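## Task

On the lighting desk, move channel 5's fader to level 3 and channel 1's fader to level 9. Every other fader has to finish at the level it started at, and the settings only count if they hold once the robot lets go.

## Robot and tools

ROBOT. There is one six-joint arm with a two-finger gripper. In column order the joints are waist, shoulder, elbow, forearm roll, wrist pitch and wrist roll. The fingers point along the gripper's +z axis and close along its x axis. A flat block juts about 9 cm from the last joint's axis toward the gripper's -y side and rotates with it, so watch its clearance near the desk. The arm's base may sit slightly tilted on the table.

FRAME. Reported positions use the scene frame, in metres. The origin is on the table top under the arm's base, +z is up, and +y is to the left when facing along +x. end_effector_position is the point midway between the finger pads; the fingertips extend 17.5 mm past it. Orientation is given as a quaternion in w, x, y, z order. At long reach the printed position can be somewhat wrong.

execute_actions. Argument "actions" is a list holding one item or nothing. An empty list sends no command and returns the state plus pictures. A move item is {"rows": [...], "steps": n}, where n runs from 7 to 15 (default 15) control steps of 1/30 s each. Give 1 to 15 rows; each row is used for one step, and the last row repeats if rows run out. A wait item is {"steps": n} without rows, n up to 300; it counts from the last result and includes your reply time. Optional "pictures": true adds camera images to a move or wait result. A refused call moves nothing.

ROW LAYOUT. Each row is nine numbers, each within -1 to 1: dJ1 to dJ6 for the six joints, then gripper position, gripper force_limit and gripper speed. The six joint numbers are offsets, not poses. They are measured from the joint angles printed in the latest result that lists them. Before any such result in the scene, and for second or later calls within a single reply, they are measured from where the arm is when the action begins. They are never relative to the previous row. Scale: 1.0 equals 1.983 rad for waist and shoulder, 2.38 rad for the elbow, 2.975 rad for the three wrist joints. Sending all zeros is not a hold; it pulls the arm back to the reference angles. Stated joint ranges (rad): waist -3.491 to 3.491, shoulder -3.140 to 3.140, elbow -1.187 to 4.328, forearm roll -3.316 to 3.316, wrist pitch -3.140 to 3.140, wrist roll -3.927 to 3.927. Asking for more than 0.010 rad beyond a range end gets the call refused; targets past the real end are clipped there, reported as "joint sent to its limit".

The three gripper numbers are absolute settings. position: +1 is fully open (50 mm gap), about -0.65 brings the pads together, -1 closes until something blocks the fingers. force_limit sets pad force: -1 about 20 N, 0 about 102 N, +1 about 185 N (actual can be up to 17 % more). speed sets how fast the gap changes: -1 is 20 mm/s, 0 is 85, +1 is 150. A new force or speed only applies after the position number changes by at least 0.01; to soften a grip, open first.

MOTION. Joint targets are speed limited (2.62 rad/s waist and shoulder, 3.14 elbow, 3.93 wrist joints) with about 0.5 s to accelerate, and all joints are timed to arrive together. Targets are kept within 0.805 / 0.966 / 1.21 rad of measured angles, and any step that would place the gripper over 70 mm from where it is gets scaled back. Big moves therefore span several calls. The arm keeps heading for the last row's target while you think or wait, until it nearly stops. Each result is taken 7 steps before the action ends; those steps run during your reply.

RESULT LINES. The state line gives the hand pose. Joint positions (rad) and Joint velocities (rad/s) are in column order. object_status: 0 moving, 1 blocked while opening, 2 blocked while closing (a grip), 3 at target or pads met. position_measured is in counts; gap in mm is roughly (250 - counts) x 0.202. Flange force is the external force on the gripper, noisy, or "no reading". "joint command not followed" means the clearance check altered targets; HELD marks steps whose row was not sent. MOTOR HOT warns of overheating before an OVER-TEMPERATURE FAULT brake stop.

zoom_image. Arguments camera (only "cam_wrist", 616x616 fisheye) and region [x0, y0, x1, y1] in image pixels from the top-left corner, at most 504 by 504. It enlarges the latest picture.

finished_scene. Replying without any tool call ends everything.

CAUTIONS. Slide faders with light, controlled contact and then release; a fader the robot still holds does not count. Do not disturb faders that should stay put. Contact torque reaching a joint's load limit (140 N m for the first three joints, 35.2 N m for the wrist joints) or any outside force of 150 N causes a 10 s stop. Avoid slams, hard pushes, dropping things and knocking anything off the table, which fails the task. Smooth, quick, low-effort motion is preferred.

Each tool is called after "Emit:" as name(argument=value, ...) on one line, values as JSON.

## Session

Emit:
execute_actions(actions=[])

Scene clock: 0.00 s of 6000.00 s.
end_effector_position=(+0.3137, -0.1116, +0.3266) position_measured=3 object_status=3 end_effector_quat_wxyz=(-0.039, -0.283, +0.956, +0.061)
Joint positions: [-1.32  -0.398 -0.203 -0.682 -2.006 -2.902]
Joint velocities: [-0.    -0.    -0.     0.002 -0.    -0.001]
Flange force (N, the push that the arm receives, along the gripper's own x y z axes): no reading

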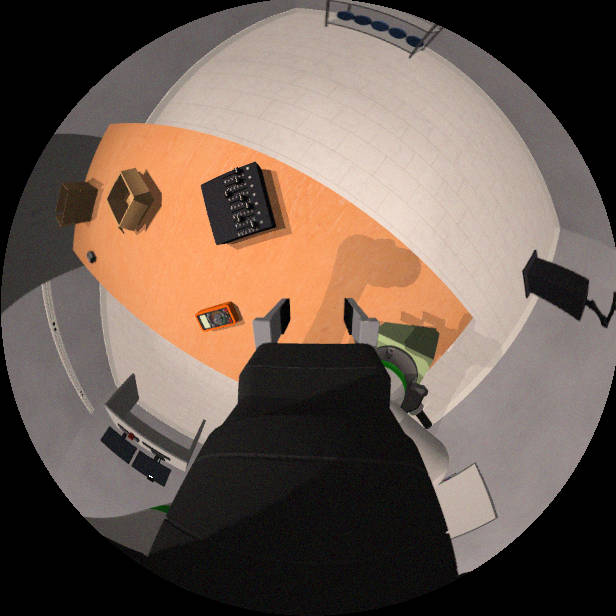

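Emit:
zoom_image(camera="cam_wrist", region=[180, 150, 300, 260])

Emit:
zoom_image(camera="cam_wrist", region=[340, 290, 500, 450])

Region (180, 150, 300, 260) of cam_wrist's 616x616 image, scaled by 4.200, with more detail than that image has; it fills the top 462 rows of this view, and the rest is white.

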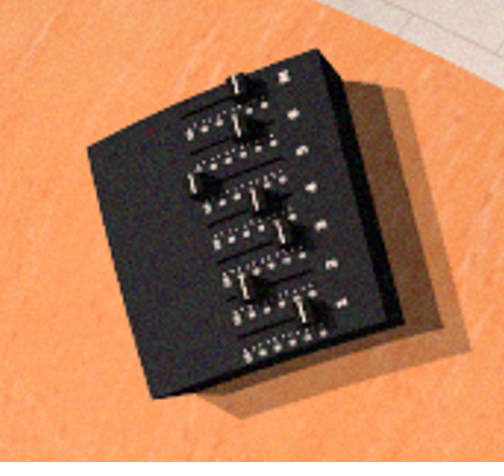

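Region (340, 290, 500, 450) of cam_wrist's 616x616 image, scaled by 3.150, with more detail than that image has.

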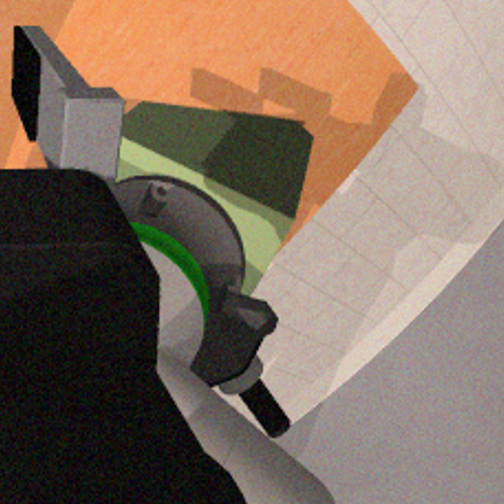

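Emit:
execute_actions(actions=[{"rows": [[0.15,0,0,0,0,0,1,0,0]], "steps": 15}])

Emit:
execute_actions(actions=[{"steps": 15}], pictures=true)

Scene clock: 2.20 s of 6000.00 s.
end_effector_position=(+0.3319, -0.0944, +0.3051) position_measured=3 object_status=3 end_effector_quat_wxyz=(-0.048, -0.333, +0.936, +0.106)
Joint positions: [-1.178 -0.398 -0.203 -0.682 -2.006 -2.902]
Joint velocities: [ 1.165 -0.    -0.    -0.001  0.    -0.   ]
Flange force (N, the push that the arm receives, along the gripper's own x y z axes): [6.0 11.7 -5.3]
Steps of this call (steps 1 to 58: nothing new was sent; steps 59 to 66: the first 8 steps of this action). Readings (joint positions | what the end effector reports):
59: [-1.320 -0.398 -0.203 -0.682 -2.006 -2.902] | position_measured=3 object_status=3
60: [-1.317 -0.398 -0.203 -0.682 -2.006 -2.902] | position_measured=3 object_status=3
62: [-1.294 -0.398 -0.203 -0.682 -2.006 -2.902] | position_measured=3 object_status=3
66: the state above

Scene clock: 2.70 s of 6000.00 s.
end_effector_position=(+0.3485, -0.0716, +0.2828) position_measured=3 object_status=3 end_effector_quat_wxyz=(-0.057, -0.386, +0.908, +0.155)
Joint positions: [-1.023 -0.398 -0.203 -0.682 -2.006 -2.902]
Joint velocities: [ 0.     0.    -0.001  0.001  0.001  0.   ]
Flange force (N, the push that the arm receives, along the gripper's own x y z axes): [-4.1 2.6 3.6]
Kept back: nothing.
Steps of this call (steps 1 to 7: the last 7 steps of your previous action; steps 8 to 15: the robot went on to your last target). Readings (joint positions | what the end effector reports):
1: [-1.140 -0.398 -0.203 -0.682 -2.006 -2.902] | position_measured=3 object_status=3
2: [-1.106 -0.398 -0.203 -0.682 -2.006 -2.902] | position_measured=3 object_status=3
4: [-1.056 -0.398 -0.203 -0.682 -2.006 -2.902] | position_measured=3 object_status=3
8: [-1.023 -0.398 -0.203 -0.682 -2.006 -2.902] | position_measured=3 object_status=3
15: the state above
camera_calibration (this result's frames):
cam_wrist: T_world_to_cam=[[-0.704382, -0.707376, -0.0588676, 0.212647], [-0.607918, 0.558368, 0.5645, 0.0986747], [-0.366444, 0.433411, -0.823331, 0.543451], [0, 0, 0, 1]] pos_world=[0.408915, -0.140213, 0.404256]

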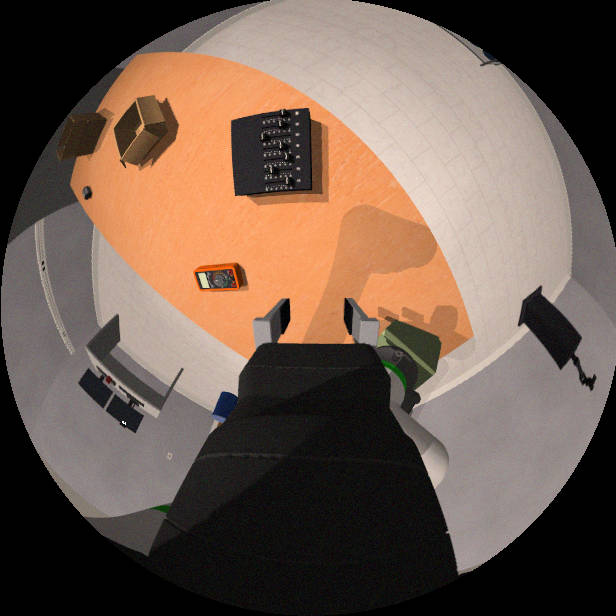

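Emit:
zoom_image(camera="cam_wrist", region=[220, 100, 330, 210])

Region (220, 100, 330, 210) of cam_wrist's 616x616 image, scaled by 4.582, with more detail than that image has.

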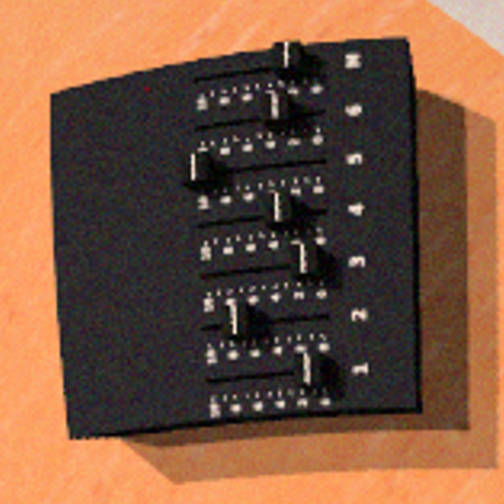

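Emit:
execute_actions(actions=[{"rows": [[0.2814,0.001,-0.0529,0.0188,0.2612,-0.124,1,0,0]], "steps": 15}])

Emit:
execute_actions(actions=[{"steps": 20}], pictures=true)

Scene clock: 7.23 s of 6000.00 s.
end_effector_position=(+0.3799, -0.0967, +0.2431) position_measured=3 object_status=3 end_effector_quat_wxyz=(-0.058, -0.387, +0.913, +0.114)
Joint positions: [-0.888 -0.397 -0.233 -0.669 -1.819 -2.991]
Joint velocities: [ 0.922  0.005 -0.208  0.095  1.278 -0.603]
Flange force (N, the push that the arm receives, along the gripper's own x y z axes): [1.0 -1.1 3.8]
Steps of this call (steps 1 to 15: the robot went on to your last target; steps 16 to 90: nothing new was sent; then 1.27 s passed at rest; steps 91 to 98: the first 8 steps of this action). Readings (joint positions | what the end effector reports):
91: [-1.023 -0.398 -0.203 -0.682 -2.006 -2.902] | position_measured=3 object_status=3
92: [-1.019 -0.398 -0.203 -0.682 -2.003 -2.903] | position_measured=3 object_status=3
94: [-0.997 -0.398 -0.209 -0.679 -1.971 -2.919] | position_measured=3 object_status=3
98: the state above

Scene clock: 7.90 s of 6000.00 s.
end_effector_position=(+0.4996, -0.1201, +0.1297) position_measured=3 object_status=3 end_effector_quat_wxyz=(-0.001, -0.390, +0.921, -0.000)
Joint positions: [-0.465 -0.396 -0.329 -0.626 -1.229 -3.271]
Joint velocities: [ 0.002 -0.    -0.002 -0.     0.001 -0.001]
Flange force (N, the push that the arm receives, along the gripper's own x y z axes): [2.5 2.8 -3.9]
Kept back: nothing.
Steps of this call (steps 1 to 7: the last 7 steps of your previous action; steps 8 to 20: the robot went on to your last target). Readings (joint positions | what the end effector reports):
1: [-0.857 -0.397 -0.240 -0.665 -1.776 -3.011] | position_measured=3 object_status=3
2: [-0.827 -0.397 -0.247 -0.662 -1.734 -3.031] | position_measured=3 object_status=3
4: [-0.766 -0.397 -0.261 -0.656 -1.649 -3.072] | position_measured=3 object_status=3
8: [-0.642 -0.396 -0.289 -0.644 -1.477 -3.153] | position_measured=3 object_status=3
20: the state above
camera_calibration (this result's frames):
cam_wrist: T_world_to_cam=[[-0.694181, -0.718469, -0.0437543, 0.267355], [-0.701259, 0.66134, 0.266206, 0.401719], [-0.162324, 0.215478, -0.962923, 0.383716], [0, 0, 0, 1]] pos_world=[0.529588, -0.156269, 0.274247]

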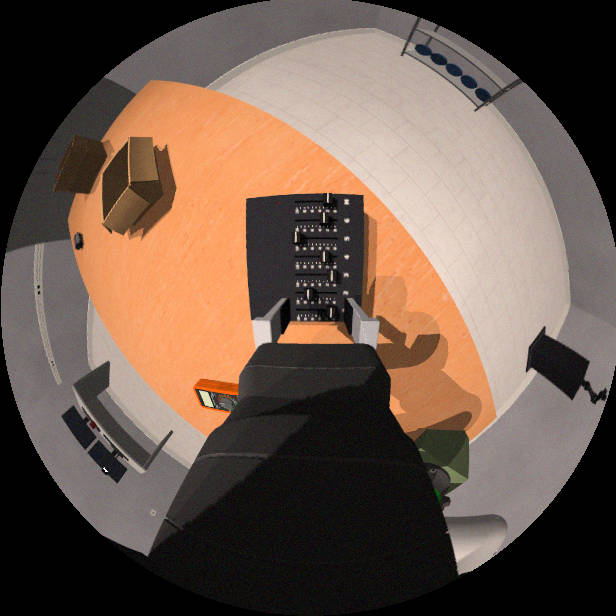

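Model is accurate.

Emit:
zoom_image(camera="cam_wrist", region=[240, 185, 390, 350])

Region (240, 185, 390, 350) of cam_wrist's 616x616 image, scaled by 3.055, with more detail than that image has; it fills the left 458 columns of this view, and the rest is white.

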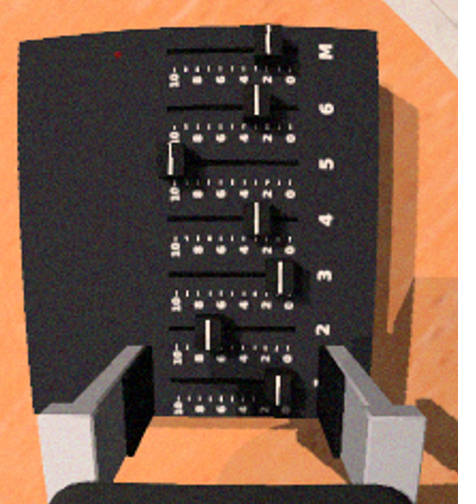

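Emit:
zoom_image(camera="cam_wrist", region=[245, 280, 385, 350])

Region (245, 280, 385, 350) of cam_wrist's 616x616 image, scaled by 3.600, with more detail than that image has.

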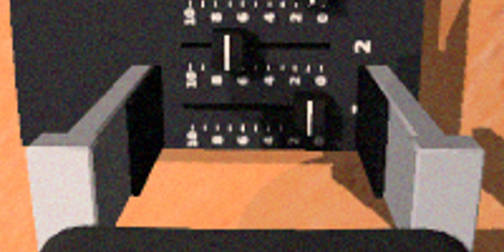

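Emit:
execute_actions(actions=[{"rows": [[0.026,-0.0015,-0.0442,-0.0025,0.0382,0.0069,0.14,-1,0]], "steps": 15}])

Emit:
execute_actions(actions=[{"steps": 10}], pictures=true)

Emit:
zoom_image(camera="cam_wrist", region=[240, 200, 390, 350])

Scene clock: 11.20 s of 6000.00 s.
end_effector_position=(+0.4754, -0.1194, +0.0910) position_measured=108 object_status=0 end_effector_quat_wxyz=(-0.001, -0.390, +0.921, -0.000)
Joint positions: [-0.415 -0.398 -0.429 -0.633 -1.121 -3.251]
Joint velocities: [ 0.093 -0.008 -0.187 -0.013  0.208  0.038]
Flange force (N, the push that the arm receives, along the gripper's own x y z axes): [0.4 12.3 16.8]
Steps of this call (steps 1 to 30: the robot went on to your last target; steps 31 to 91: nothing new was sent; steps 92 to 99: the first 8 steps of this action). Readings (joint positions | what the end effector reports):
92: [-0.465 -0.396 -0.329 -0.626 -1.229 -3.271] | position_measured=9 object_status=0
93: [-0.463 -0.396 -0.332 -0.626 -1.225 -3.271] | position_measured=23 object_status=0
95: [-0.450 -0.396 -0.359 -0.628 -1.196 -3.265] | position_measured=51 object_status=0
99: the state above

Scene clock: 11.53 s of 6000.00 s.
end_effector_position=(+0.4743, -0.1193, +0.0895) position_measured=132 object_status=3 end_effector_quat_wxyz=(-0.001, -0.390, +0.921, -0.000)
Joint positions: [-0.413 -0.399 -0.434 -0.633 -1.116 -3.25 ]
Joint velocities: [-0.     0.     0.001  0.    -0.    -0.   ]
Flange force (N, the push that the arm receives, along the gripper's own x y z axes): [-2.7 5.8 -0.5]
Kept back: nothing.
Steps of this call (steps 1 to 7: the last 7 steps of your previous action; steps 8 to 10: the robot went on to your last target). Readings (joint positions | what the end effector reports):
1: [-0.414 -0.399 -0.433 -0.633 -1.117 -3.250] | position_measured=122 object_status=0
2: [-0.413 -0.399 -0.433 -0.633 -1.116 -3.250] | position_measured=130 object_status=0
4: [-0.413 -0.399 -0.434 -0.633 -1.116 -3.250] | position_measured=132 object_status=0
8: [-0.413 -0.399 -0.434 -0.633 -1.116 -3.250] | position_measured=132 object_status=0
10: the state above
camera_calibration (this result's frames):
cam_wrist: T_world_to_cam=[[-0.693904, -0.718704, -0.0442867, 0.248485], [-0.701702, 0.661125, 0.265571, 0.394445], [-0.161588, 0.215357, -0.963074, 0.340375], [0, 0, 0, 1]] pos_world=[0.504208, -0.155493, 0.234058]

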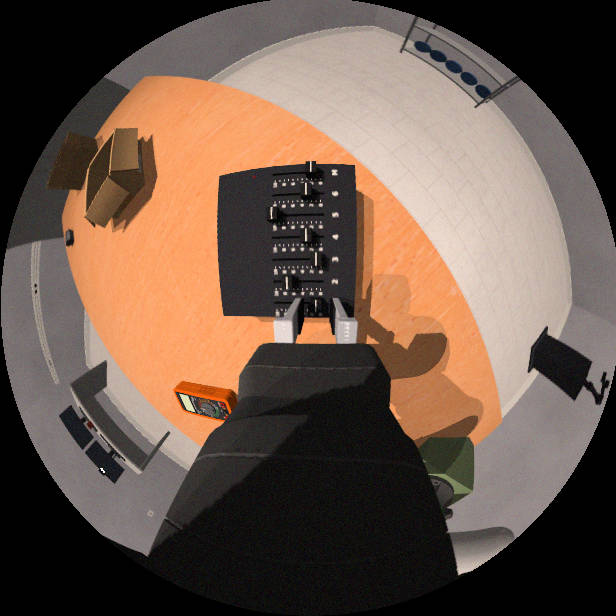

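Region (240, 200, 390, 350) of cam_wrist's 616x616 image, scaled by 3.360, with more detail than that image has.

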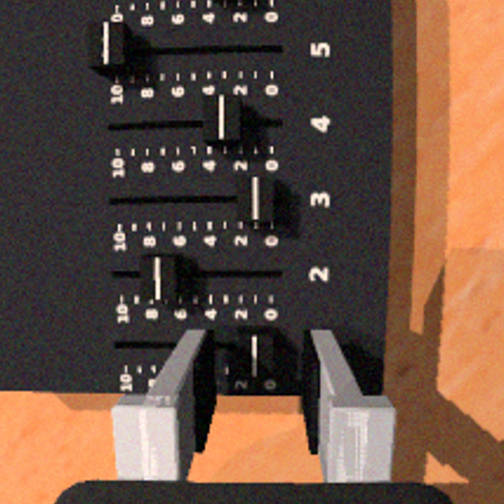

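Emit:
execute_actions(actions=[{"rows": [[0.01015,0.00534,-0.00458,0.00034,0.00982,-0.00131,0.14,-1,0]], "steps": 15}])

Emit:
execute_actions(actions=[{"steps": 8}], pictures=true)

Emit:
zoom_image(camera="cam_wrist", region=[250, 230, 370, 350])

Scene clock: 15.37 s of 6000.00 s.
end_effector_position=(+0.4742, -0.1193, +0.0796) position_measured=132 object_status=3 end_effector_quat_wxyz=(-0.001, -0.390, +0.921, -0.000)
Joint positions: [-0.393 -0.388 -0.445 -0.632 -1.087 -3.254]
Joint velocities: [ 0.003  0.001 -0.002  0.     0.005 -0.   ]
Flange force (N, the push that the arm receives, along the gripper's own x y z axes): [-1.7 5.7 -3.0]
Steps of this call (steps 1 to 15: the robot went on to your last target; steps 16 to 90: nothing new was sent; then 0.57 s passed at rest; steps 91 to 98: the first 8 steps of this action). Readings (joint positions | what the end effector reports):
91: [-0.413 -0.399 -0.434 -0.633 -1.116 -3.250] | position_measured=132 object_status=3
92: [-0.410 -0.397 -0.435 -0.633 -1.111 -3.250] | position_measured=132 object_status=3
94: [-0.398 -0.390 -0.442 -0.633 -1.093 -3.253] | position_measured=132 object_status=3
98: the state above

Scene clock: 15.63 s of 6000.00 s.
end_effector_position=(+0.4742, -0.1193, +0.0795) position_measured=132 object_status=3 end_effector_quat_wxyz=(-0.001, -0.390, +0.921, -0.000)
Joint positions: [-0.393 -0.388 -0.445 -0.632 -1.087 -3.254]
Joint velocities: [ 0. -0. -0. -0.  0. -0.]
Flange force (N, the push that the arm receives, along the gripper's own x y z axes): [-2.5 4.6 -1.6]
Kept back: nothing.
Steps of this call (steps 1 to 7: the last 7 steps of your previous action; step 8: the robot went on to your last target). Readings (joint positions | what the end effector reports):
1: [-0.393 -0.388 -0.445 -0.632 -1.087 -3.254] | position_measured=132 object_status=3
2: [-0.393 -0.388 -0.445 -0.632 -1.087 -3.254] | position_measured=132 object_status=3
4: [-0.393 -0.388 -0.445 -0.632 -1.087 -3.254] | position_measured=132 object_status=3
8: the state above
camera_calibration (this result's frames):
cam_wrist: T_world_to_cam=[[-0.693831, -0.718783, -0.0441479, 0.247966], [-0.70175, 0.661077, 0.265563, 0.396973], [-0.161697, 0.215237, -0.963082, 0.330778], [0, 0, 0, 1]] pos_world=[0.504108, -0.155392, 0.224092]

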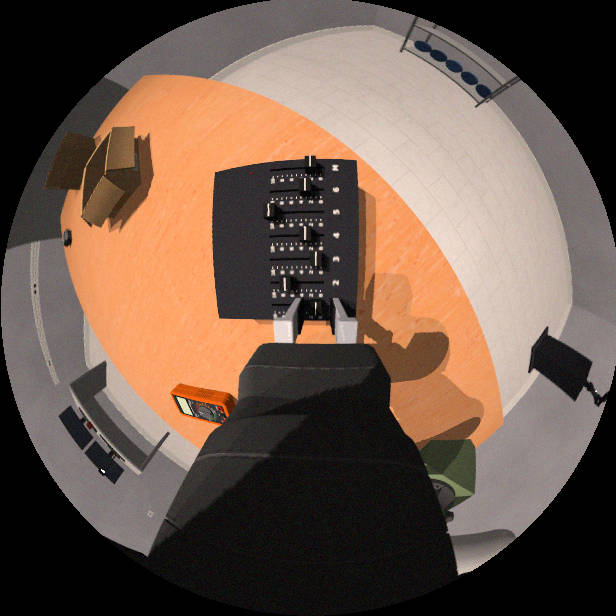

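Region (250, 230, 370, 350) of cam_wrist's 616x616 image, scaled by 4.200, with more detail than that image has.

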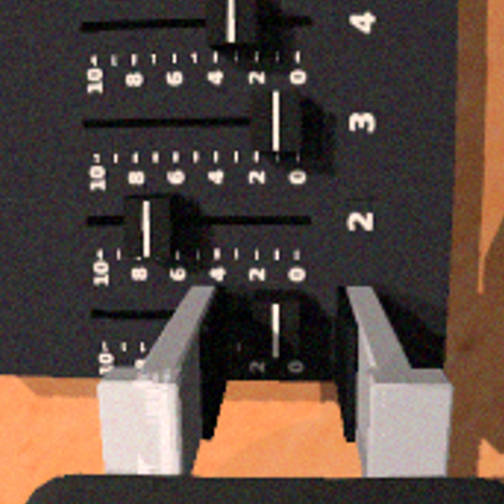

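Emit:
execute_actions(actions=[{"rows": [[0.0051,0.0027,-0.0023,0.0002,0.0049,-0.0007,0.14,-1,0],[0.0051,0.0027,-0.0023,0.0002,0.0049,-0.0007,0.14,-1,0],[0.0051,0.0027,-0.0023,0.0002,0.0049,-0.0007,0.14,-1,0],[0.0051,0.0027,-0.0023,0.0002,0.0049,-0.0007,0.14,-1,0],[0.0051,0.0027,-0.0023,0.0002,0.0049,-0.0007,0.14,-1,0],[0.0051,0.0027,-0.0023,0.0002,0.0049,-0.0007,0.14,-1,0],[0.0051,0.0027,-0.0023,0.0002,0.0049,-0.0007,-1,-1,-0.6]], "steps": 15}])

Emit:
execute_actions(actions=[{"steps": 15}], pictures=true)

Emit:
zoom_image(camera="cam_wrist", region=[250, 230, 370, 350])

Scene clock: 16.43 s of 6000.00 s.
end_effector_position=(+0.4740, -0.1192, +0.0746) position_measured=143 object_status=0 end_effector_quat_wxyz=(-0.001, -0.390, +0.921, -0.000)
Joint positions: [-0.383 -0.383 -0.45  -0.632 -1.072 -3.256]
Joint velocities: [ 0.002  0.001 -0.001 -0.     0.002 -0.001]
Flange force (N, the push that the arm receives, along the gripper's own x y z axes): [0.0 2.9 -3.0]
Steps of this call (steps 1 to 15: the robot went on to your last target; step 16: nothing new was sent; steps 17 to 24: the first 8 steps of this action). Readings (joint positions | what the end effector reports):
17: [-0.393 -0.388 -0.445 -0.632 -1.086 -3.254] | position_measured=132 object_status=3
18: [-0.390 -0.387 -0.446 -0.632 -1.083 -3.255] | position_measured=132 object_status=3
20: [-0.385 -0.384 -0.449 -0.632 -1.074 -3.256] | position_measured=132 object_status=3
24: the state above

Scene clock: 16.93 s of 6000.00 s.
end_effector_position=(+0.4740, -0.1192, +0.0746) position_measured=202 object_status=2 end_effector_quat_wxyz=(-0.001, -0.390, +0.921, -0.000)
Joint positions: [-0.383 -0.383 -0.45  -0.632 -1.072 -3.256]
Joint velocities: [ 0.    -0.    -0.001  0.     0.     0.001]
Flange force (N, the push that the arm receives, along the gripper's own x y z axes): [-4.0 4.7 -1.6]
Kept back: nothing.
Steps of this call (steps 1 to 7: the last 7 steps of your previous action; steps 8 to 15: the robot went on to your last target). Readings (joint positions | what the end effector reports):
1: [-0.383 -0.383 -0.450 -0.632 -1.072 -3.256] | position_measured=150 object_status=0
2: [-0.383 -0.383 -0.450 -0.632 -1.072 -3.256] | position_measured=158 object_status=0
4: [-0.383 -0.383 -0.450 -0.632 -1.072 -3.256] | position_measured=173 object_status=0
8: [-0.383 -0.383 -0.450 -0.632 -1.072 -3.256] | position_measured=202 object_status=0
15: the state above
The arm was judged still, so your last target was given up. Only a new action makes it travel on or press farther. Fingers that are still opening or closing keep moving.
camera_calibration (this result's frames):
cam_wrist: T_world_to_cam=[[-0.693808, -0.718822, -0.0438866, 0.247658], [-0.701714, 0.661075, 0.265664, 0.398075], [-0.161952, 0.215115, -0.963066, 0.326025], [0, 0, 0, 1]] pos_world=[0.503962, -0.155269, 0.219099]

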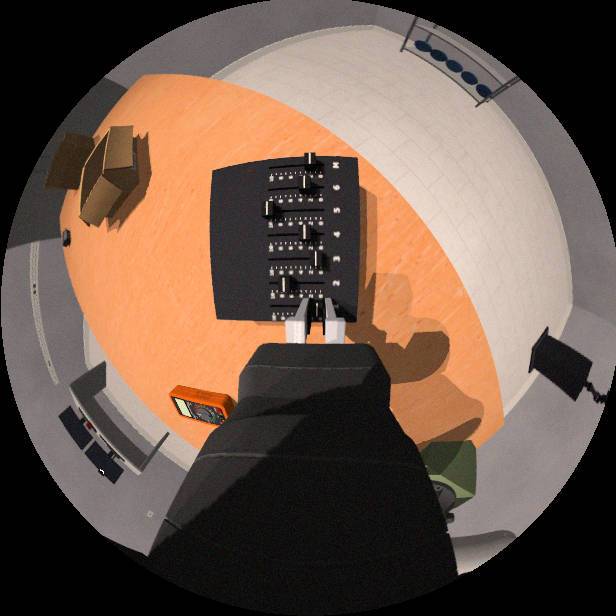

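Region (250, 230, 370, 350) of cam_wrist's 616x616 image, scaled by 4.200, with more detail than that image has.

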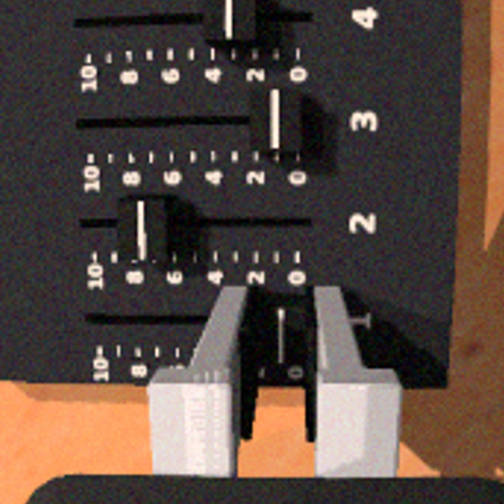

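Emit:
execute_actions(actions=[{"rows": [[0,0,0,0,0,0,-0.28,-1,0],[0,0,0,0,0,0,-0.28,-1,0],[0,0,0,0,0,0,-0.28,-1,0],[0.0052,-0.0012,0.0007,0.0019,0.0008,-0.0041,-0.28,-1,0],[0.0103,-0.0023,0.0014,0.0038,0.0016,-0.0083,-0.28,-1,0],[0.0155,-0.0035,0.0022,0.0056,0.0025,-0.0124,-0.28,-1,0],[0.0206,-0.0047,0.0029,0.0075,0.0033,-0.0165,-0.28,-1,0],[0.0258,-0.0058,0.0036,0.0094,0.0041,-0.0207,-0.28,-1,0],[0.031,-0.007,0.0043,0.0113,0.0049,-0.0248,-0.28,-1,0],[0.0361,-0.0082,0.005,0.0131,0.0057,-0.0289,-0.28,-1,0],[0.0413,-0.0093,0.0057,0.015,0.0065,-0.0331,-0.28,-1,0],[0.0464,-0.0105,0.0065,0.0169,0.0074,-0.0372,-0.28,-1,0],[0.0516,-0.0117,0.0072,0.0188,0.0082,-0.0413,-0.28,-1,0],[0.0567,-0.0128,0.0079,0.0206,0.009,-0.0455,-0.28,-1,0],[0.0619,-0.014,0.0086,0.0225,0.0098,-0.0496,-0.28,-1,0]], "steps": 15}])

Emit:
execute_actions(actions=[{"steps": 15}], pictures=true)

Emit:
zoom_image(camera="cam_wrist", region=[270, 230, 390, 350])

Scene clock: 18.53 s of 6000.00 s.
end_effector_position=(+0.4790, -0.1143, +0.0743) position_measured=194 object_status=0 end_effector_quat_wxyz=(-0.001, -0.390, +0.921, -0.000)
Joint positions: [-0.359 -0.388 -0.446 -0.618 -1.066 -3.285]
Joint velocities: [ 0.259 -0.062  0.046  0.142  0.064 -0.307]
Flange force (N, the push that the arm receives, along the gripper's own x y z axes): [-0.1 8.0 -0.3]
Steps of this call (steps 1 to 40: nothing new was sent; steps 41 to 48: the first 8 steps of this action). Readings (joint positions | what the end effector reports):
41: [-0.383 -0.383 -0.450 -0.632 -1.072 -3.256] | position_measured=199 object_status=0
42: [-0.383 -0.383 -0.450 -0.632 -1.072 -3.256] | position_measured=194 object_status=0
44: [-0.383 -0.383 -0.450 -0.632 -1.072 -3.256] | position_measured=194 object_status=0
48: the state above

Scene clock: 19.03 s of 6000.00 s.
end_effector_position=(+0.5002, -0.0927, +0.0746) position_measured=194 object_status=3 end_effector_quat_wxyz=(-0.001, -0.390, +0.921, -0.000)
Joint positions: [-0.26  -0.411 -0.43  -0.565 -1.043 -3.404]
Joint velocities: [ 0.002 -0.    -0.002  0.003 -0.    -0.003]
Flange force (N, the push that the arm receives, along the gripper's own x y z axes): [1.9 1.1 -1.8]
Kept back: nothing.
Steps of this call (steps 1 to 7: the last 7 steps of your previous action; steps 8 to 15: the robot went on to your last target). Readings (joint positions | what the end effector reports):
1: [-0.350 -0.390 -0.445 -0.614 -1.064 -3.296] | position_measured=194 object_status=0
2: [-0.340 -0.392 -0.443 -0.608 -1.062 -3.308] | position_measured=194 object_status=0
4: [-0.320 -0.397 -0.440 -0.598 -1.057 -3.331] | position_measured=194 object_status=3
8: [-0.280 -0.406 -0.433 -0.575 -1.047 -3.380] | position_measured=194 object_status=3
15: the state above
camera_calibration (this result's frames):
cam_wrist: T_world_to_cam=[[-0.693957, -0.718665, -0.0440889, 0.284929], [-0.701579, 0.661151, 0.265831, 0.398889], [-0.161894, 0.215408, -0.963011, 0.324615], [0, 0, 0, 1]] pos_world=[0.530134, -0.128881, 0.219133]

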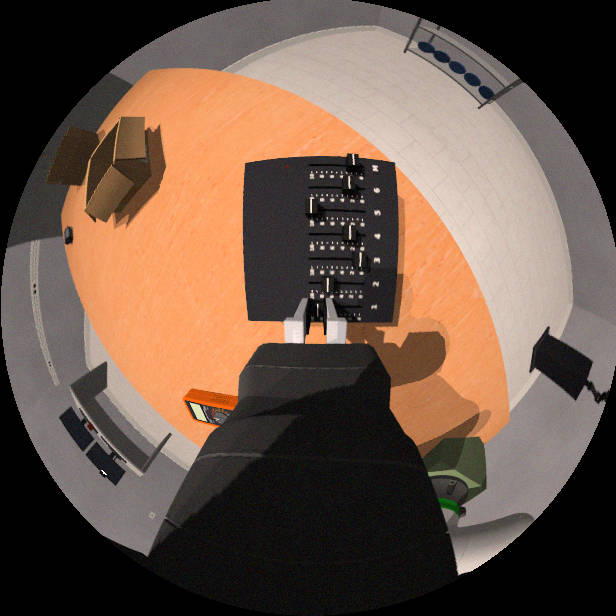

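Region (270, 230, 390, 350) of cam_wrist's 616x616 image, scaled by 4.200, with more detail than that image has.

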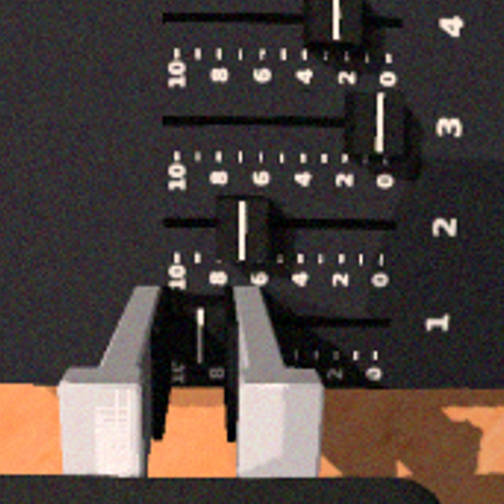

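Emit:
execute_actions(actions=[{"rows": [[0.001,-0.0002,0.0001,0.0004,0.0002,-0.0008,-0.28,-1,0],[0.001,-0.0002,0.0001,0.0004,0.0002,-0.0008,-0.28,-1,0],[0.001,-0.0002,0.0001,0.0004,0.0002,-0.0008,-0.28,-1,0],[0.001,-0.0002,0.0001,0.0004,0.0002,-0.0008,-0.28,-1,0],[0.001,-0.0002,0.0001,0.0004,0.0002,-0.0008,-0.28,-1,0],[0.001,-0.0002,0.0001,0.0004,0.0002,-0.0008,-0.28,-1,0],[0.001,-0.0002,0.0001,0.0004,0.0002,-0.0008,0.1,-1,0],[0.001,-0.0002,0.0001,0.0004,0.0002,-0.0008,0.1,-1,0],[0.001,-0.0002,0.0001,0.0004,0.0002,-0.0008,0.1,-1,0],[-0.017,-0.0128,0.0084,-0.0006,-0.0189,0.0016,0.1,-1,0]], "steps": 15}])

Emit:
execute_actions(actions=[{"steps": 12}], pictures=true)

Emit:
zoom_image(camera="cam_wrist", region=[270, 230, 390, 350])

Scene clock: 20.80 s of 6000.00 s.
end_effector_position=(+0.5006, -0.0923, +0.0746) position_measured=174 object_status=0 end_effector_quat_wxyz=(-0.001, -0.390, +0.921, -0.000)
Joint positions: [-0.258 -0.411 -0.43  -0.564 -1.042 -3.406]
Joint velocities: [ 0.    -0.    -0.001  0.001  0.001 -0.001]
Flange force (N, the push that the arm receives, along the gripper's own x y z axes): [-1.8 4.7 -0.9]
Steps of this call (steps 1 to 15: the robot went on to your last target; steps 16 to 45: nothing new was sent; steps 46 to 53: the first 8 steps of this action). Readings (joint positions | what the end effector reports):
46: [-0.260 -0.411 -0.430 -0.565 -1.043 -3.404] | position_measured=194 object_status=3
47: [-0.259 -0.411 -0.430 -0.564 -1.043 -3.405] | position_measured=194 object_status=3
49: [-0.259 -0.411 -0.430 -0.564 -1.042 -3.406] | position_measured=194 object_status=3
53: the state above

Scene clock: 21.20 s of 6000.00 s.
end_effector_position=(+0.5001, -0.0920, +0.0946) position_measured=138 object_status=3 end_effector_quat_wxyz=(-0.001, -0.390, +0.921, -0.000)
Joint positions: [-0.294 -0.436 -0.41  -0.567 -1.099 -3.399]
Joint velocities: [-0.001 -0.001  0.002  0.002 -0.002 -0.   ]
Flange force (N, the push that the arm receives, along the gripper's own x y z axes): [2.1 3.1 -3.8]
Kept back: nothing.
Steps of this call (steps 1 to 7: the last 7 steps of your previous action; steps 8 to 12: the robot went on to your last target). Readings (joint positions | what the end effector reports):
1: [-0.258 -0.411 -0.430 -0.564 -1.042 -3.406] | position_measured=160 object_status=0
2: [-0.258 -0.411 -0.429 -0.564 -1.042 -3.406] | position_measured=146 object_status=0
4: [-0.268 -0.418 -0.424 -0.564 -1.058 -3.404] | position_measured=138 object_status=0
8: [-0.293 -0.436 -0.410 -0.566 -1.098 -3.399] | position_measured=138 object_status=0
12: the state above
camera_calibration (this result's frames):
cam_wrist: T_world_to_cam=[[-0.693751, -0.718891, -0.0436546, 0.286133], [-0.701744, 0.661076, 0.265583, 0.393134], [-0.162067, 0.214883, -0.963099, 0.343785], [0, 0, 0, 1]] pos_world=[0.530101, -0.128066, 0.23918]

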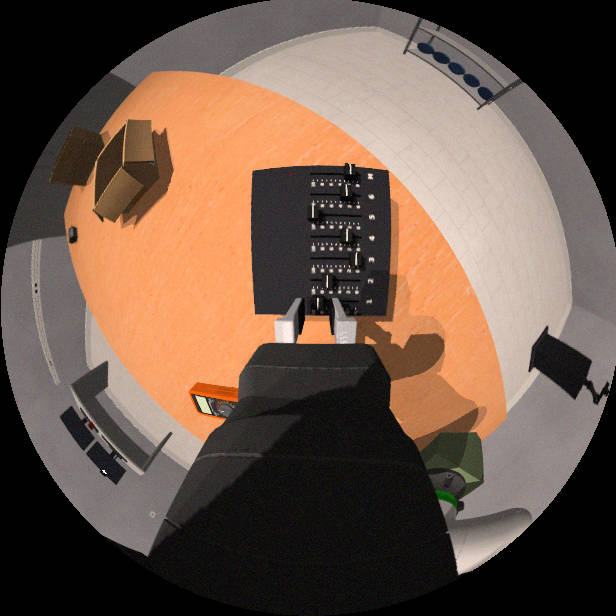

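Region (270, 230, 390, 350) of cam_wrist's 616x616 image, scaled by 4.200, with more detail than that image has.

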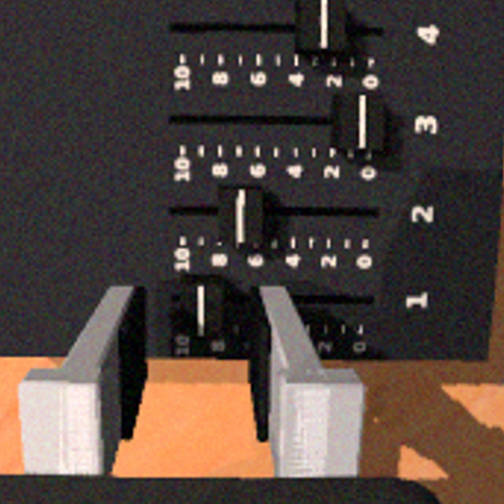

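Emit:
execute_actions(actions=[{"rows": [[-0.0614,0.1222,0.1025,-0.0172,-0.0234,0.0371,0.1,-1,0]], "steps": 15}])

Emit:
execute_actions(actions=[{"steps": 12}], pictures=true)

Emit:
zoom_image(camera="cam_wrist", region=[270, 230, 390, 350])

Scene clock: 21.77 s of 6000.00 s.
end_effector_position=(+0.5406, -0.1233, +0.0957) position_measured=138 object_status=3 end_effector_quat_wxyz=(-0.001, -0.390, +0.921, -0.000)
Joint positions: [-0.363 -0.299 -0.272 -0.595 -1.138 -3.336]
Joint velocities: [-0.476  0.956  0.953 -0.199 -0.269  0.428]
Flange force (N, the push that the arm receives, along the gripper's own x y z axes): [-2.3 -7.1 0.9]
Steps of this call (steps 1 to 9: the robot went on to your last target; steps 10 to 17: the first 8 steps of this action). Readings (joint positions | what the end effector reports):
10: [-0.294 -0.436 -0.410 -0.567 -1.099 -3.399] | position_measured=138 object_status=3
11: [-0.296 -0.433 -0.407 -0.567 -1.100 -3.397] | position_measured=138 object_status=3
13: [-0.307 -0.410 -0.384 -0.572 -1.107 -3.387] | position_measured=138 object_status=3
17: the state above

Scene clock: 22.17 s of 6000.00 s.
end_effector_position=(+0.5686, -0.1526, +0.0947) position_measured=138 object_status=3 end_effector_quat_wxyz=(-0.001, -0.390, +0.921, +0.000)
Joint positions: [-0.416 -0.194 -0.166 -0.618 -1.169 -3.288]
Joint velocities: [-0.     0.001  0.001  0.002  0.     0.   ]
Flange force (N, the push that the arm receives, along the gripper's own x y z axes): [-2.6 4.1 -1.6]
Kept back: nothing.
Steps of this call (steps 1 to 7: the last 7 steps of your previous action; steps 8 to 12: the robot went on to your last target). Readings (joint positions | what the end effector reports):
1: [-0.378 -0.269 -0.242 -0.602 -1.147 -3.323] | position_measured=138 object_status=3
2: [-0.391 -0.243 -0.216 -0.607 -1.154 -3.311] | position_measured=138 object_status=3
4: [-0.408 -0.208 -0.181 -0.615 -1.164 -3.295] | position_measured=138 object_status=3
8: [-0.416 -0.194 -0.166 -0.618 -1.169 -3.288] | position_measured=138 object_status=3
12: the state above
camera_calibration (this result's frames):
cam_wrist: T_world_to_cam=[[-0.694126, -0.718472, -0.0445664, 0.290441], [-0.701462, 0.66119, 0.266042, 0.481019], [-0.161677, 0.215928, -0.962931, 0.367838], [0, 0, 0, 1]] pos_world=[0.59849, -0.188798, 0.239175]

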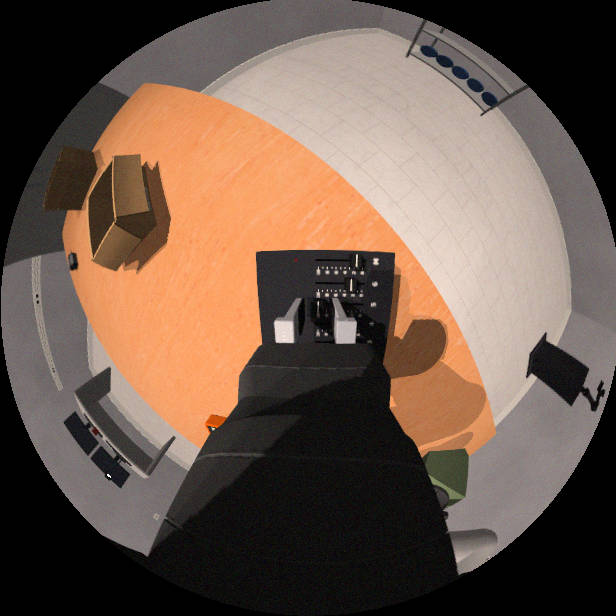

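Region (270, 230, 390, 350) of cam_wrist's 616x616 image, scaled by 4.200, with more detail than that image has.

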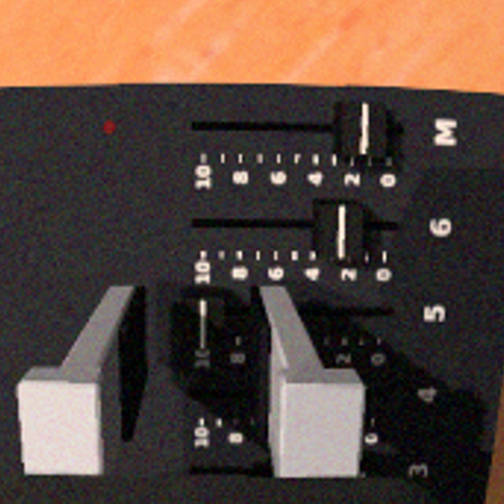

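Emit:
execute_actions(actions=[{"rows": [[0.0154,0.0093,-0.0082,0.0007,0.0164,-0.0011,0.1,-1,0],[0.0154,0.0093,-0.0082,0.0007,0.0164,-0.0011,0.1,-1,0],[0.0154,0.0093,-0.0082,0.0007,0.0164,-0.0011,0.1,-1,0],[0.0154,0.0093,-0.0082,0.0007,0.0164,-0.0011,0.1,-1,0],[0.0154,0.0093,-0.0082,0.0007,0.0164,-0.0011,0.1,-1,0],[0.0154,0.0093,-0.0082,0.0007,0.0164,-0.0011,0.1,-1,0],[0.0154,0.0093,-0.0082,0.0007,0.0164,-0.0011,0.1,-1,0],[0.0154,0.0093,-0.0082,0.0007,0.0164,-0.0011,0.1,-1,0],[0.0154,0.0093,-0.0082,0.0007,0.0164,-0.0011,0.1,-1,0],[0.0154,0.0093,-0.0082,0.0007,0.0164,-0.0011,-0.28,-1,-0.5]], "steps": 15}])

Emit:
execute_actions(actions=[{"steps": 12}], pictures=true)

Emit:
zoom_image(camera="cam_wrist", region=[270, 230, 390, 350])

Scene clock: 25.00 s of 6000.00 s.
end_effector_position=(+0.5683, -0.1524, +0.0750) position_measured=138 object_status=3 end_effector_quat_wxyz=(-0.001, -0.390, +0.921, -0.000)
Joint positions: [-0.386 -0.175 -0.185 -0.616 -1.12  -3.292]
Joint velocities: [ 0.005  0.002 -0.006  0.     0.008 -0.002]
Flange force (N, the push that the arm receives, along the gripper's own x y z axes): [-1.6 5.3 -1.2]
Steps of this call (steps 1 to 30: the robot went on to your last target; steps 31 to 77: nothing new was sent; steps 78 to 85: the first 8 steps of this action). Readings (joint positions | what the end effector reports):
78: [-0.416 -0.193 -0.166 -0.618 -1.169 -3.288] | position_measured=138 object_status=3
79: [-0.414 -0.192 -0.167 -0.617 -1.164 -3.288] | position_measured=138 object_status=3
81: [-0.396 -0.181 -0.179 -0.617 -1.137 -3.290] | position_measured=138 object_status=3
85: the state above

Scene clock: 25.40 s of 6000.00 s.
end_effector_position=(+0.5682, -0.1524, +0.0748) position_measured=194 object_status=0 end_effector_quat_wxyz=(-0.001, -0.390, +0.921, -0.000)
Joint positions: [-0.385 -0.175 -0.185 -0.616 -1.12  -3.292]
Joint velocities: [ 0.     0.     0.    -0.001  0.    -0.   ]
Flange force (N, the push that the arm receives, along the gripper's own x y z axes): [1.1 2.7 -0.7]
Kept back: nothing.
Steps of this call (steps 1 to 7: the last 7 steps of your previous action; steps 8 to 12: the robot went on to your last target). Readings (joint positions | what the end effector reports):
1: [-0.385 -0.175 -0.185 -0.616 -1.120 -3.292] | position_measured=138 object_status=3
2: [-0.385 -0.175 -0.185 -0.616 -1.120 -3.292] | position_measured=142 object_status=0
4: [-0.385 -0.175 -0.185 -0.616 -1.120 -3.292] | position_measured=159 object_status=0
8: [-0.385 -0.175 -0.185 -0.616 -1.120 -3.292] | position_measured=192 object_status=0
12: the state above
camera_calibration (this result's frames):
cam_wrist: T_world_to_cam=[[-0.694018, -0.718607, -0.0440925, 0.28935], [-0.701519, 0.661202, 0.265864, 0.485975], [-0.161898, 0.215446, -0.963002, 0.348656], [0, 0, 0, 1]] pos_world=[0.598181, -0.188515, 0.219311]

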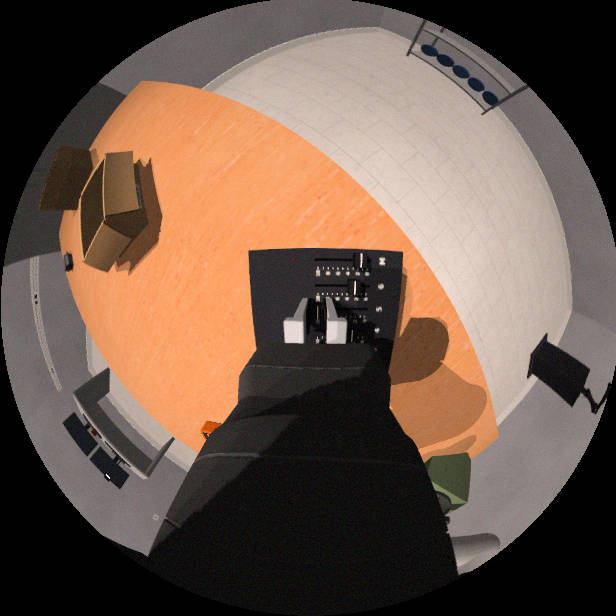

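Region (270, 230, 390, 350) of cam_wrist's 616x616 image, scaled by 4.200, with more detail than that image has.

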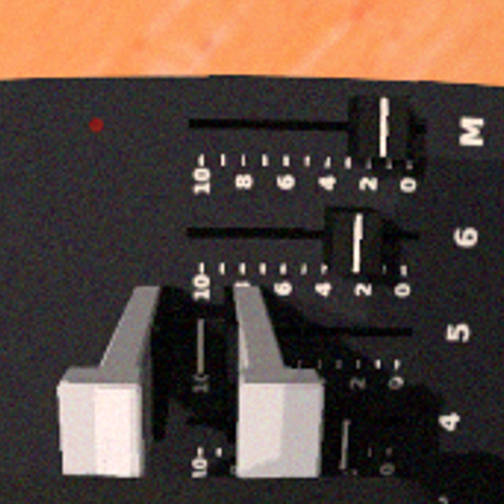

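Emit:
execute_actions(actions=[{"rows": [[-0.0034,0.0009,-0.0007,-0.0011,-0.0004,0.0028,-0.28,-1,0],[-0.0067,0.0018,-0.0014,-0.0023,-0.0008,0.0055,-0.28,-1,0],[-0.0101,0.0027,-0.0021,-0.0034,-0.0012,0.0083,-0.28,-1,0],[-0.0134,0.0036,-0.0028,-0.0045,-0.0015,0.011,-0.28,-1,0],[-0.0168,0.0045,-0.0035,-0.0056,-0.0019,0.0138,-0.28,-1,0],[-0.0201,0.0055,-0.0042,-0.0068,-0.0023,0.0165,-0.28,-1,0],[-0.0235,0.0064,-0.0049,-0.0079,-0.0027,0.0193,-0.28,-1,0],[-0.0268,0.0073,-0.0056,-0.009,-0.0031,0.022,-0.28,-1,0],[-0.0302,0.0082,-0.0063,-0.0101,-0.0035,0.0248,-0.28,-1,0],[-0.0335,0.0091,-0.007,-0.0113,-0.0038,0.0275,-0.28,-1,0],[-0.0369,0.01,-0.0077,-0.0124,-0.0042,0.0303,-0.28,-1,0],[-0.0402,0.0109,-0.0084,-0.0135,-0.0046,0.033,-0.28,-1,0]], "steps": 15}])

Emit:
execute_actions(actions=[{"steps": 12}], pictures=true)

Emit:
zoom_image(camera="cam_wrist", region=[260, 230, 380, 350])

Scene clock: 26.93 s of 6000.00 s.
end_effector_position=(+0.5581, -0.1634, +0.0746) position_measured=194 object_status=3 end_effector_quat_wxyz=(-0.001, -0.390, +0.921, -0.000)
Joint positions: [-0.421 -0.165 -0.194 -0.634 -1.126 -3.247]
Joint velocities: [-0.194  0.054 -0.049 -0.097 -0.036  0.238]
Flange force (N, the push that the arm receives, along the gripper's own x y z axes): [-3.4 7.0 -3.8]
Steps of this call (steps 1 to 15: the robot went on to your last target; steps 16 to 38: nothing new was sent; steps 39 to 46: the first 8 steps of this action). Readings (joint positions | what the end effector reports):
39: [-0.385 -0.175 -0.185 -0.616 -1.120 -3.292] | position_measured=194 object_status=3
40: [-0.387 -0.175 -0.186 -0.617 -1.120 -3.290] | position_measured=194 object_status=3
42: [-0.396 -0.172 -0.188 -0.621 -1.121 -3.278] | position_measured=194 object_status=3
46: the state above

Scene clock: 27.33 s of 6000.00 s.
end_effector_position=(+0.5455, -0.1761, +0.0748) position_measured=194 object_status=3 end_effector_quat_wxyz=(-0.000, -0.390, +0.921, -0.000)
Joint positions: [-0.465 -0.153 -0.205 -0.656 -1.133 -3.194]
Joint velocities: [-0.001  0.001 -0.    -0.002 -0.001  0.   ]
Flange force (N, the push that the arm receives, along the gripper's own x y z axes): [-0.5 3.1 0.0]
Kept back: nothing.
Steps of this call (steps 1 to 7: the last 7 steps of your previous action; steps 8 to 12: the robot went on to your last target). Readings (joint positions | what the end effector reports):
1: [-0.428 -0.164 -0.196 -0.637 -1.127 -3.239] | position_measured=194 object_status=3
2: [-0.434 -0.162 -0.198 -0.640 -1.128 -3.231] | position_measured=194 object_status=3
4: [-0.448 -0.158 -0.201 -0.647 -1.130 -3.215] | position_measured=194 object_status=3
8: [-0.464 -0.154 -0.205 -0.655 -1.133 -3.195] | position_measured=194 object_status=3
12: the state above
camera_calibration (this result's frames):
cam_wrist: T_world_to_cam=[[-0.694229, -0.71838, -0.0444418, 0.256695], [-0.701405, 0.661388, 0.265701, 0.485722], [-0.161481, 0.215629, -0.963031, 0.349936], [0, 0, 0, 1]] pos_world=[0.575401, -0.212303, 0.219351]

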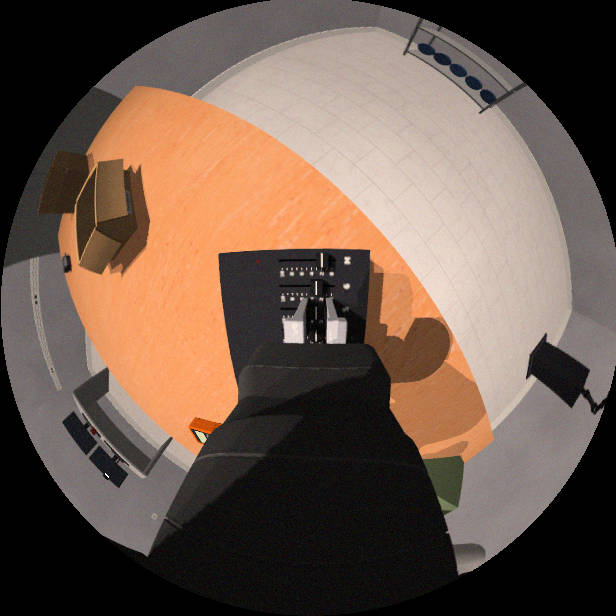

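Region (260, 230, 380, 350) of cam_wrist's 616x616 image, scaled by 4.200, with more detail than that image has.

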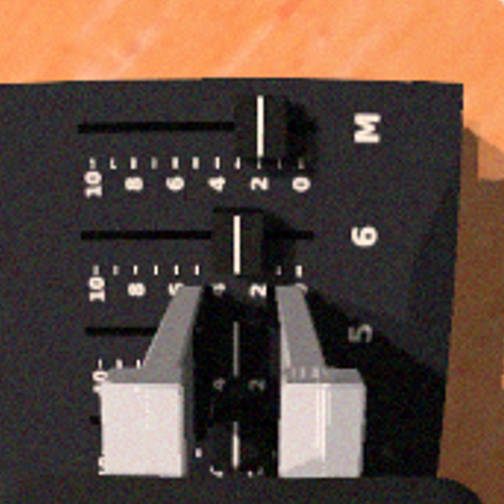

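Emit:
execute_actions(actions=[{"rows": [[0,0,0,0,0,0,0.1,-1,0],[0,0,0,0,0,0,0.1,-1,0],[0,0,0,0,0,0,0.1,-1,0],[-0.024,-0.012,0.0135,-0.001,-0.025,0.002,0.1,-1,0]], "steps": 15}])

Emit:
execute_actions(actions=[{"steps": 10}], pictures=true)

Emit:
zoom_image(camera="cam_wrist", region=[260, 230, 380, 350])

Scene clock: 27.87 s of 6000.00 s.
end_effector_position=(+0.5468, -0.1765, +0.0967) position_measured=138 object_status=0 end_effector_quat_wxyz=(+0.000, -0.390, +0.921, +0.000)
Joint positions: [-0.5   -0.171 -0.181 -0.658 -1.189 -3.189]
Joint velocities: [-0.297 -0.158  0.202 -0.019 -0.459  0.037]
Flange force (N, the push that the arm receives, along the gripper's own x y z axes): [-5.2 8.6 -19.7]
Steps of this call (steps 1 to 8: the robot went on to your last target; steps 9 to 16: the first 8 steps of this action). Readings (joint positions | what the end effector reports):
9: [-0.465 -0.153 -0.205 -0.656 -1.133 -3.194] | position_measured=188 object_status=0
10: [-0.465 -0.153 -0.205 -0.656 -1.133 -3.194] | position_measured=174 object_status=0
12: [-0.465 -0.153 -0.205 -0.656 -1.134 -3.194] | position_measured=146 object_status=0
16: the state above

Scene clock: 28.20 s of 6000.00 s.
end_effector_position=(+0.5469, -0.1763, +0.1041) position_measured=138 object_status=3 end_effector_quat_wxyz=(+0.000, -0.390, +0.921, +0.001)
Joint positions: [-0.512 -0.177 -0.173 -0.659 -1.208 -3.188]
Joint velocities: [-0.    -0.     0.002  0.001  0.     0.001]
Flange force (N, the push that the arm receives, along the gripper's own x y z axes): [-2.2 4.2 -0.1]
Kept back: nothing.
Steps of this call (steps 1 to 7: the last 7 steps of your previous action; steps 8 to 10: the robot went on to your last target). Readings (joint positions | what the end effector reports):
1: [-0.508 -0.175 -0.176 -0.658 -1.201 -3.188] | position_measured=138 object_status=0
2: [-0.511 -0.177 -0.174 -0.659 -1.206 -3.188] | position_measured=138 object_status=0
4: [-0.512 -0.177 -0.174 -0.659 -1.208 -3.188] | position_measured=138 object_status=3
8: [-0.512 -0.177 -0.173 -0.659 -1.208 -3.188] | position_measured=138 object_status=3
10: the state above
camera_calibration (this result's frames):
cam_wrist: T_world_to_cam=[[-0.693422, -0.719005, -0.0468926, 0.258507], [-0.702341, 0.659951, 0.266798, 0.479198], [-0.160882, 0.217938, -0.962611, 0.378415], [0, 0, 0, 1]] pos_world=[0.576695, -0.21285, 0.24854]

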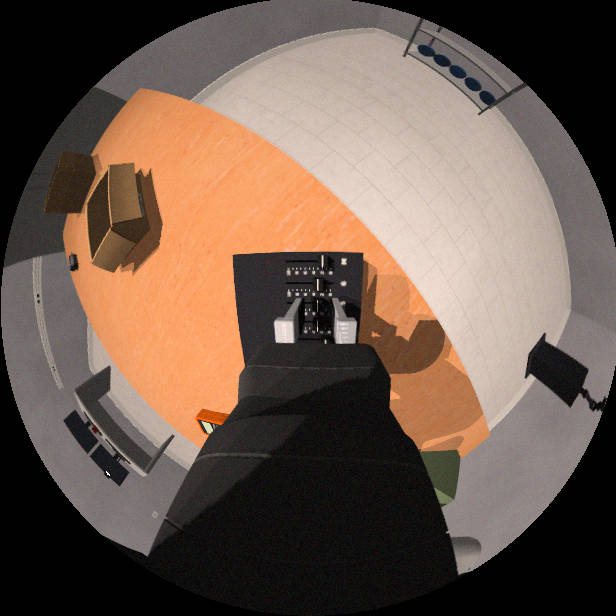

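Region (260, 230, 380, 350) of cam_wrist's 616x616 image, scaled by 4.200, with more detail than that image has.

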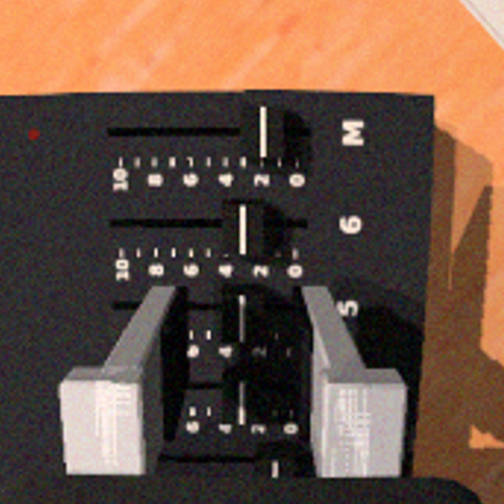

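Emit:
finished_scene(scene=1)

The scene is finished: the task was done.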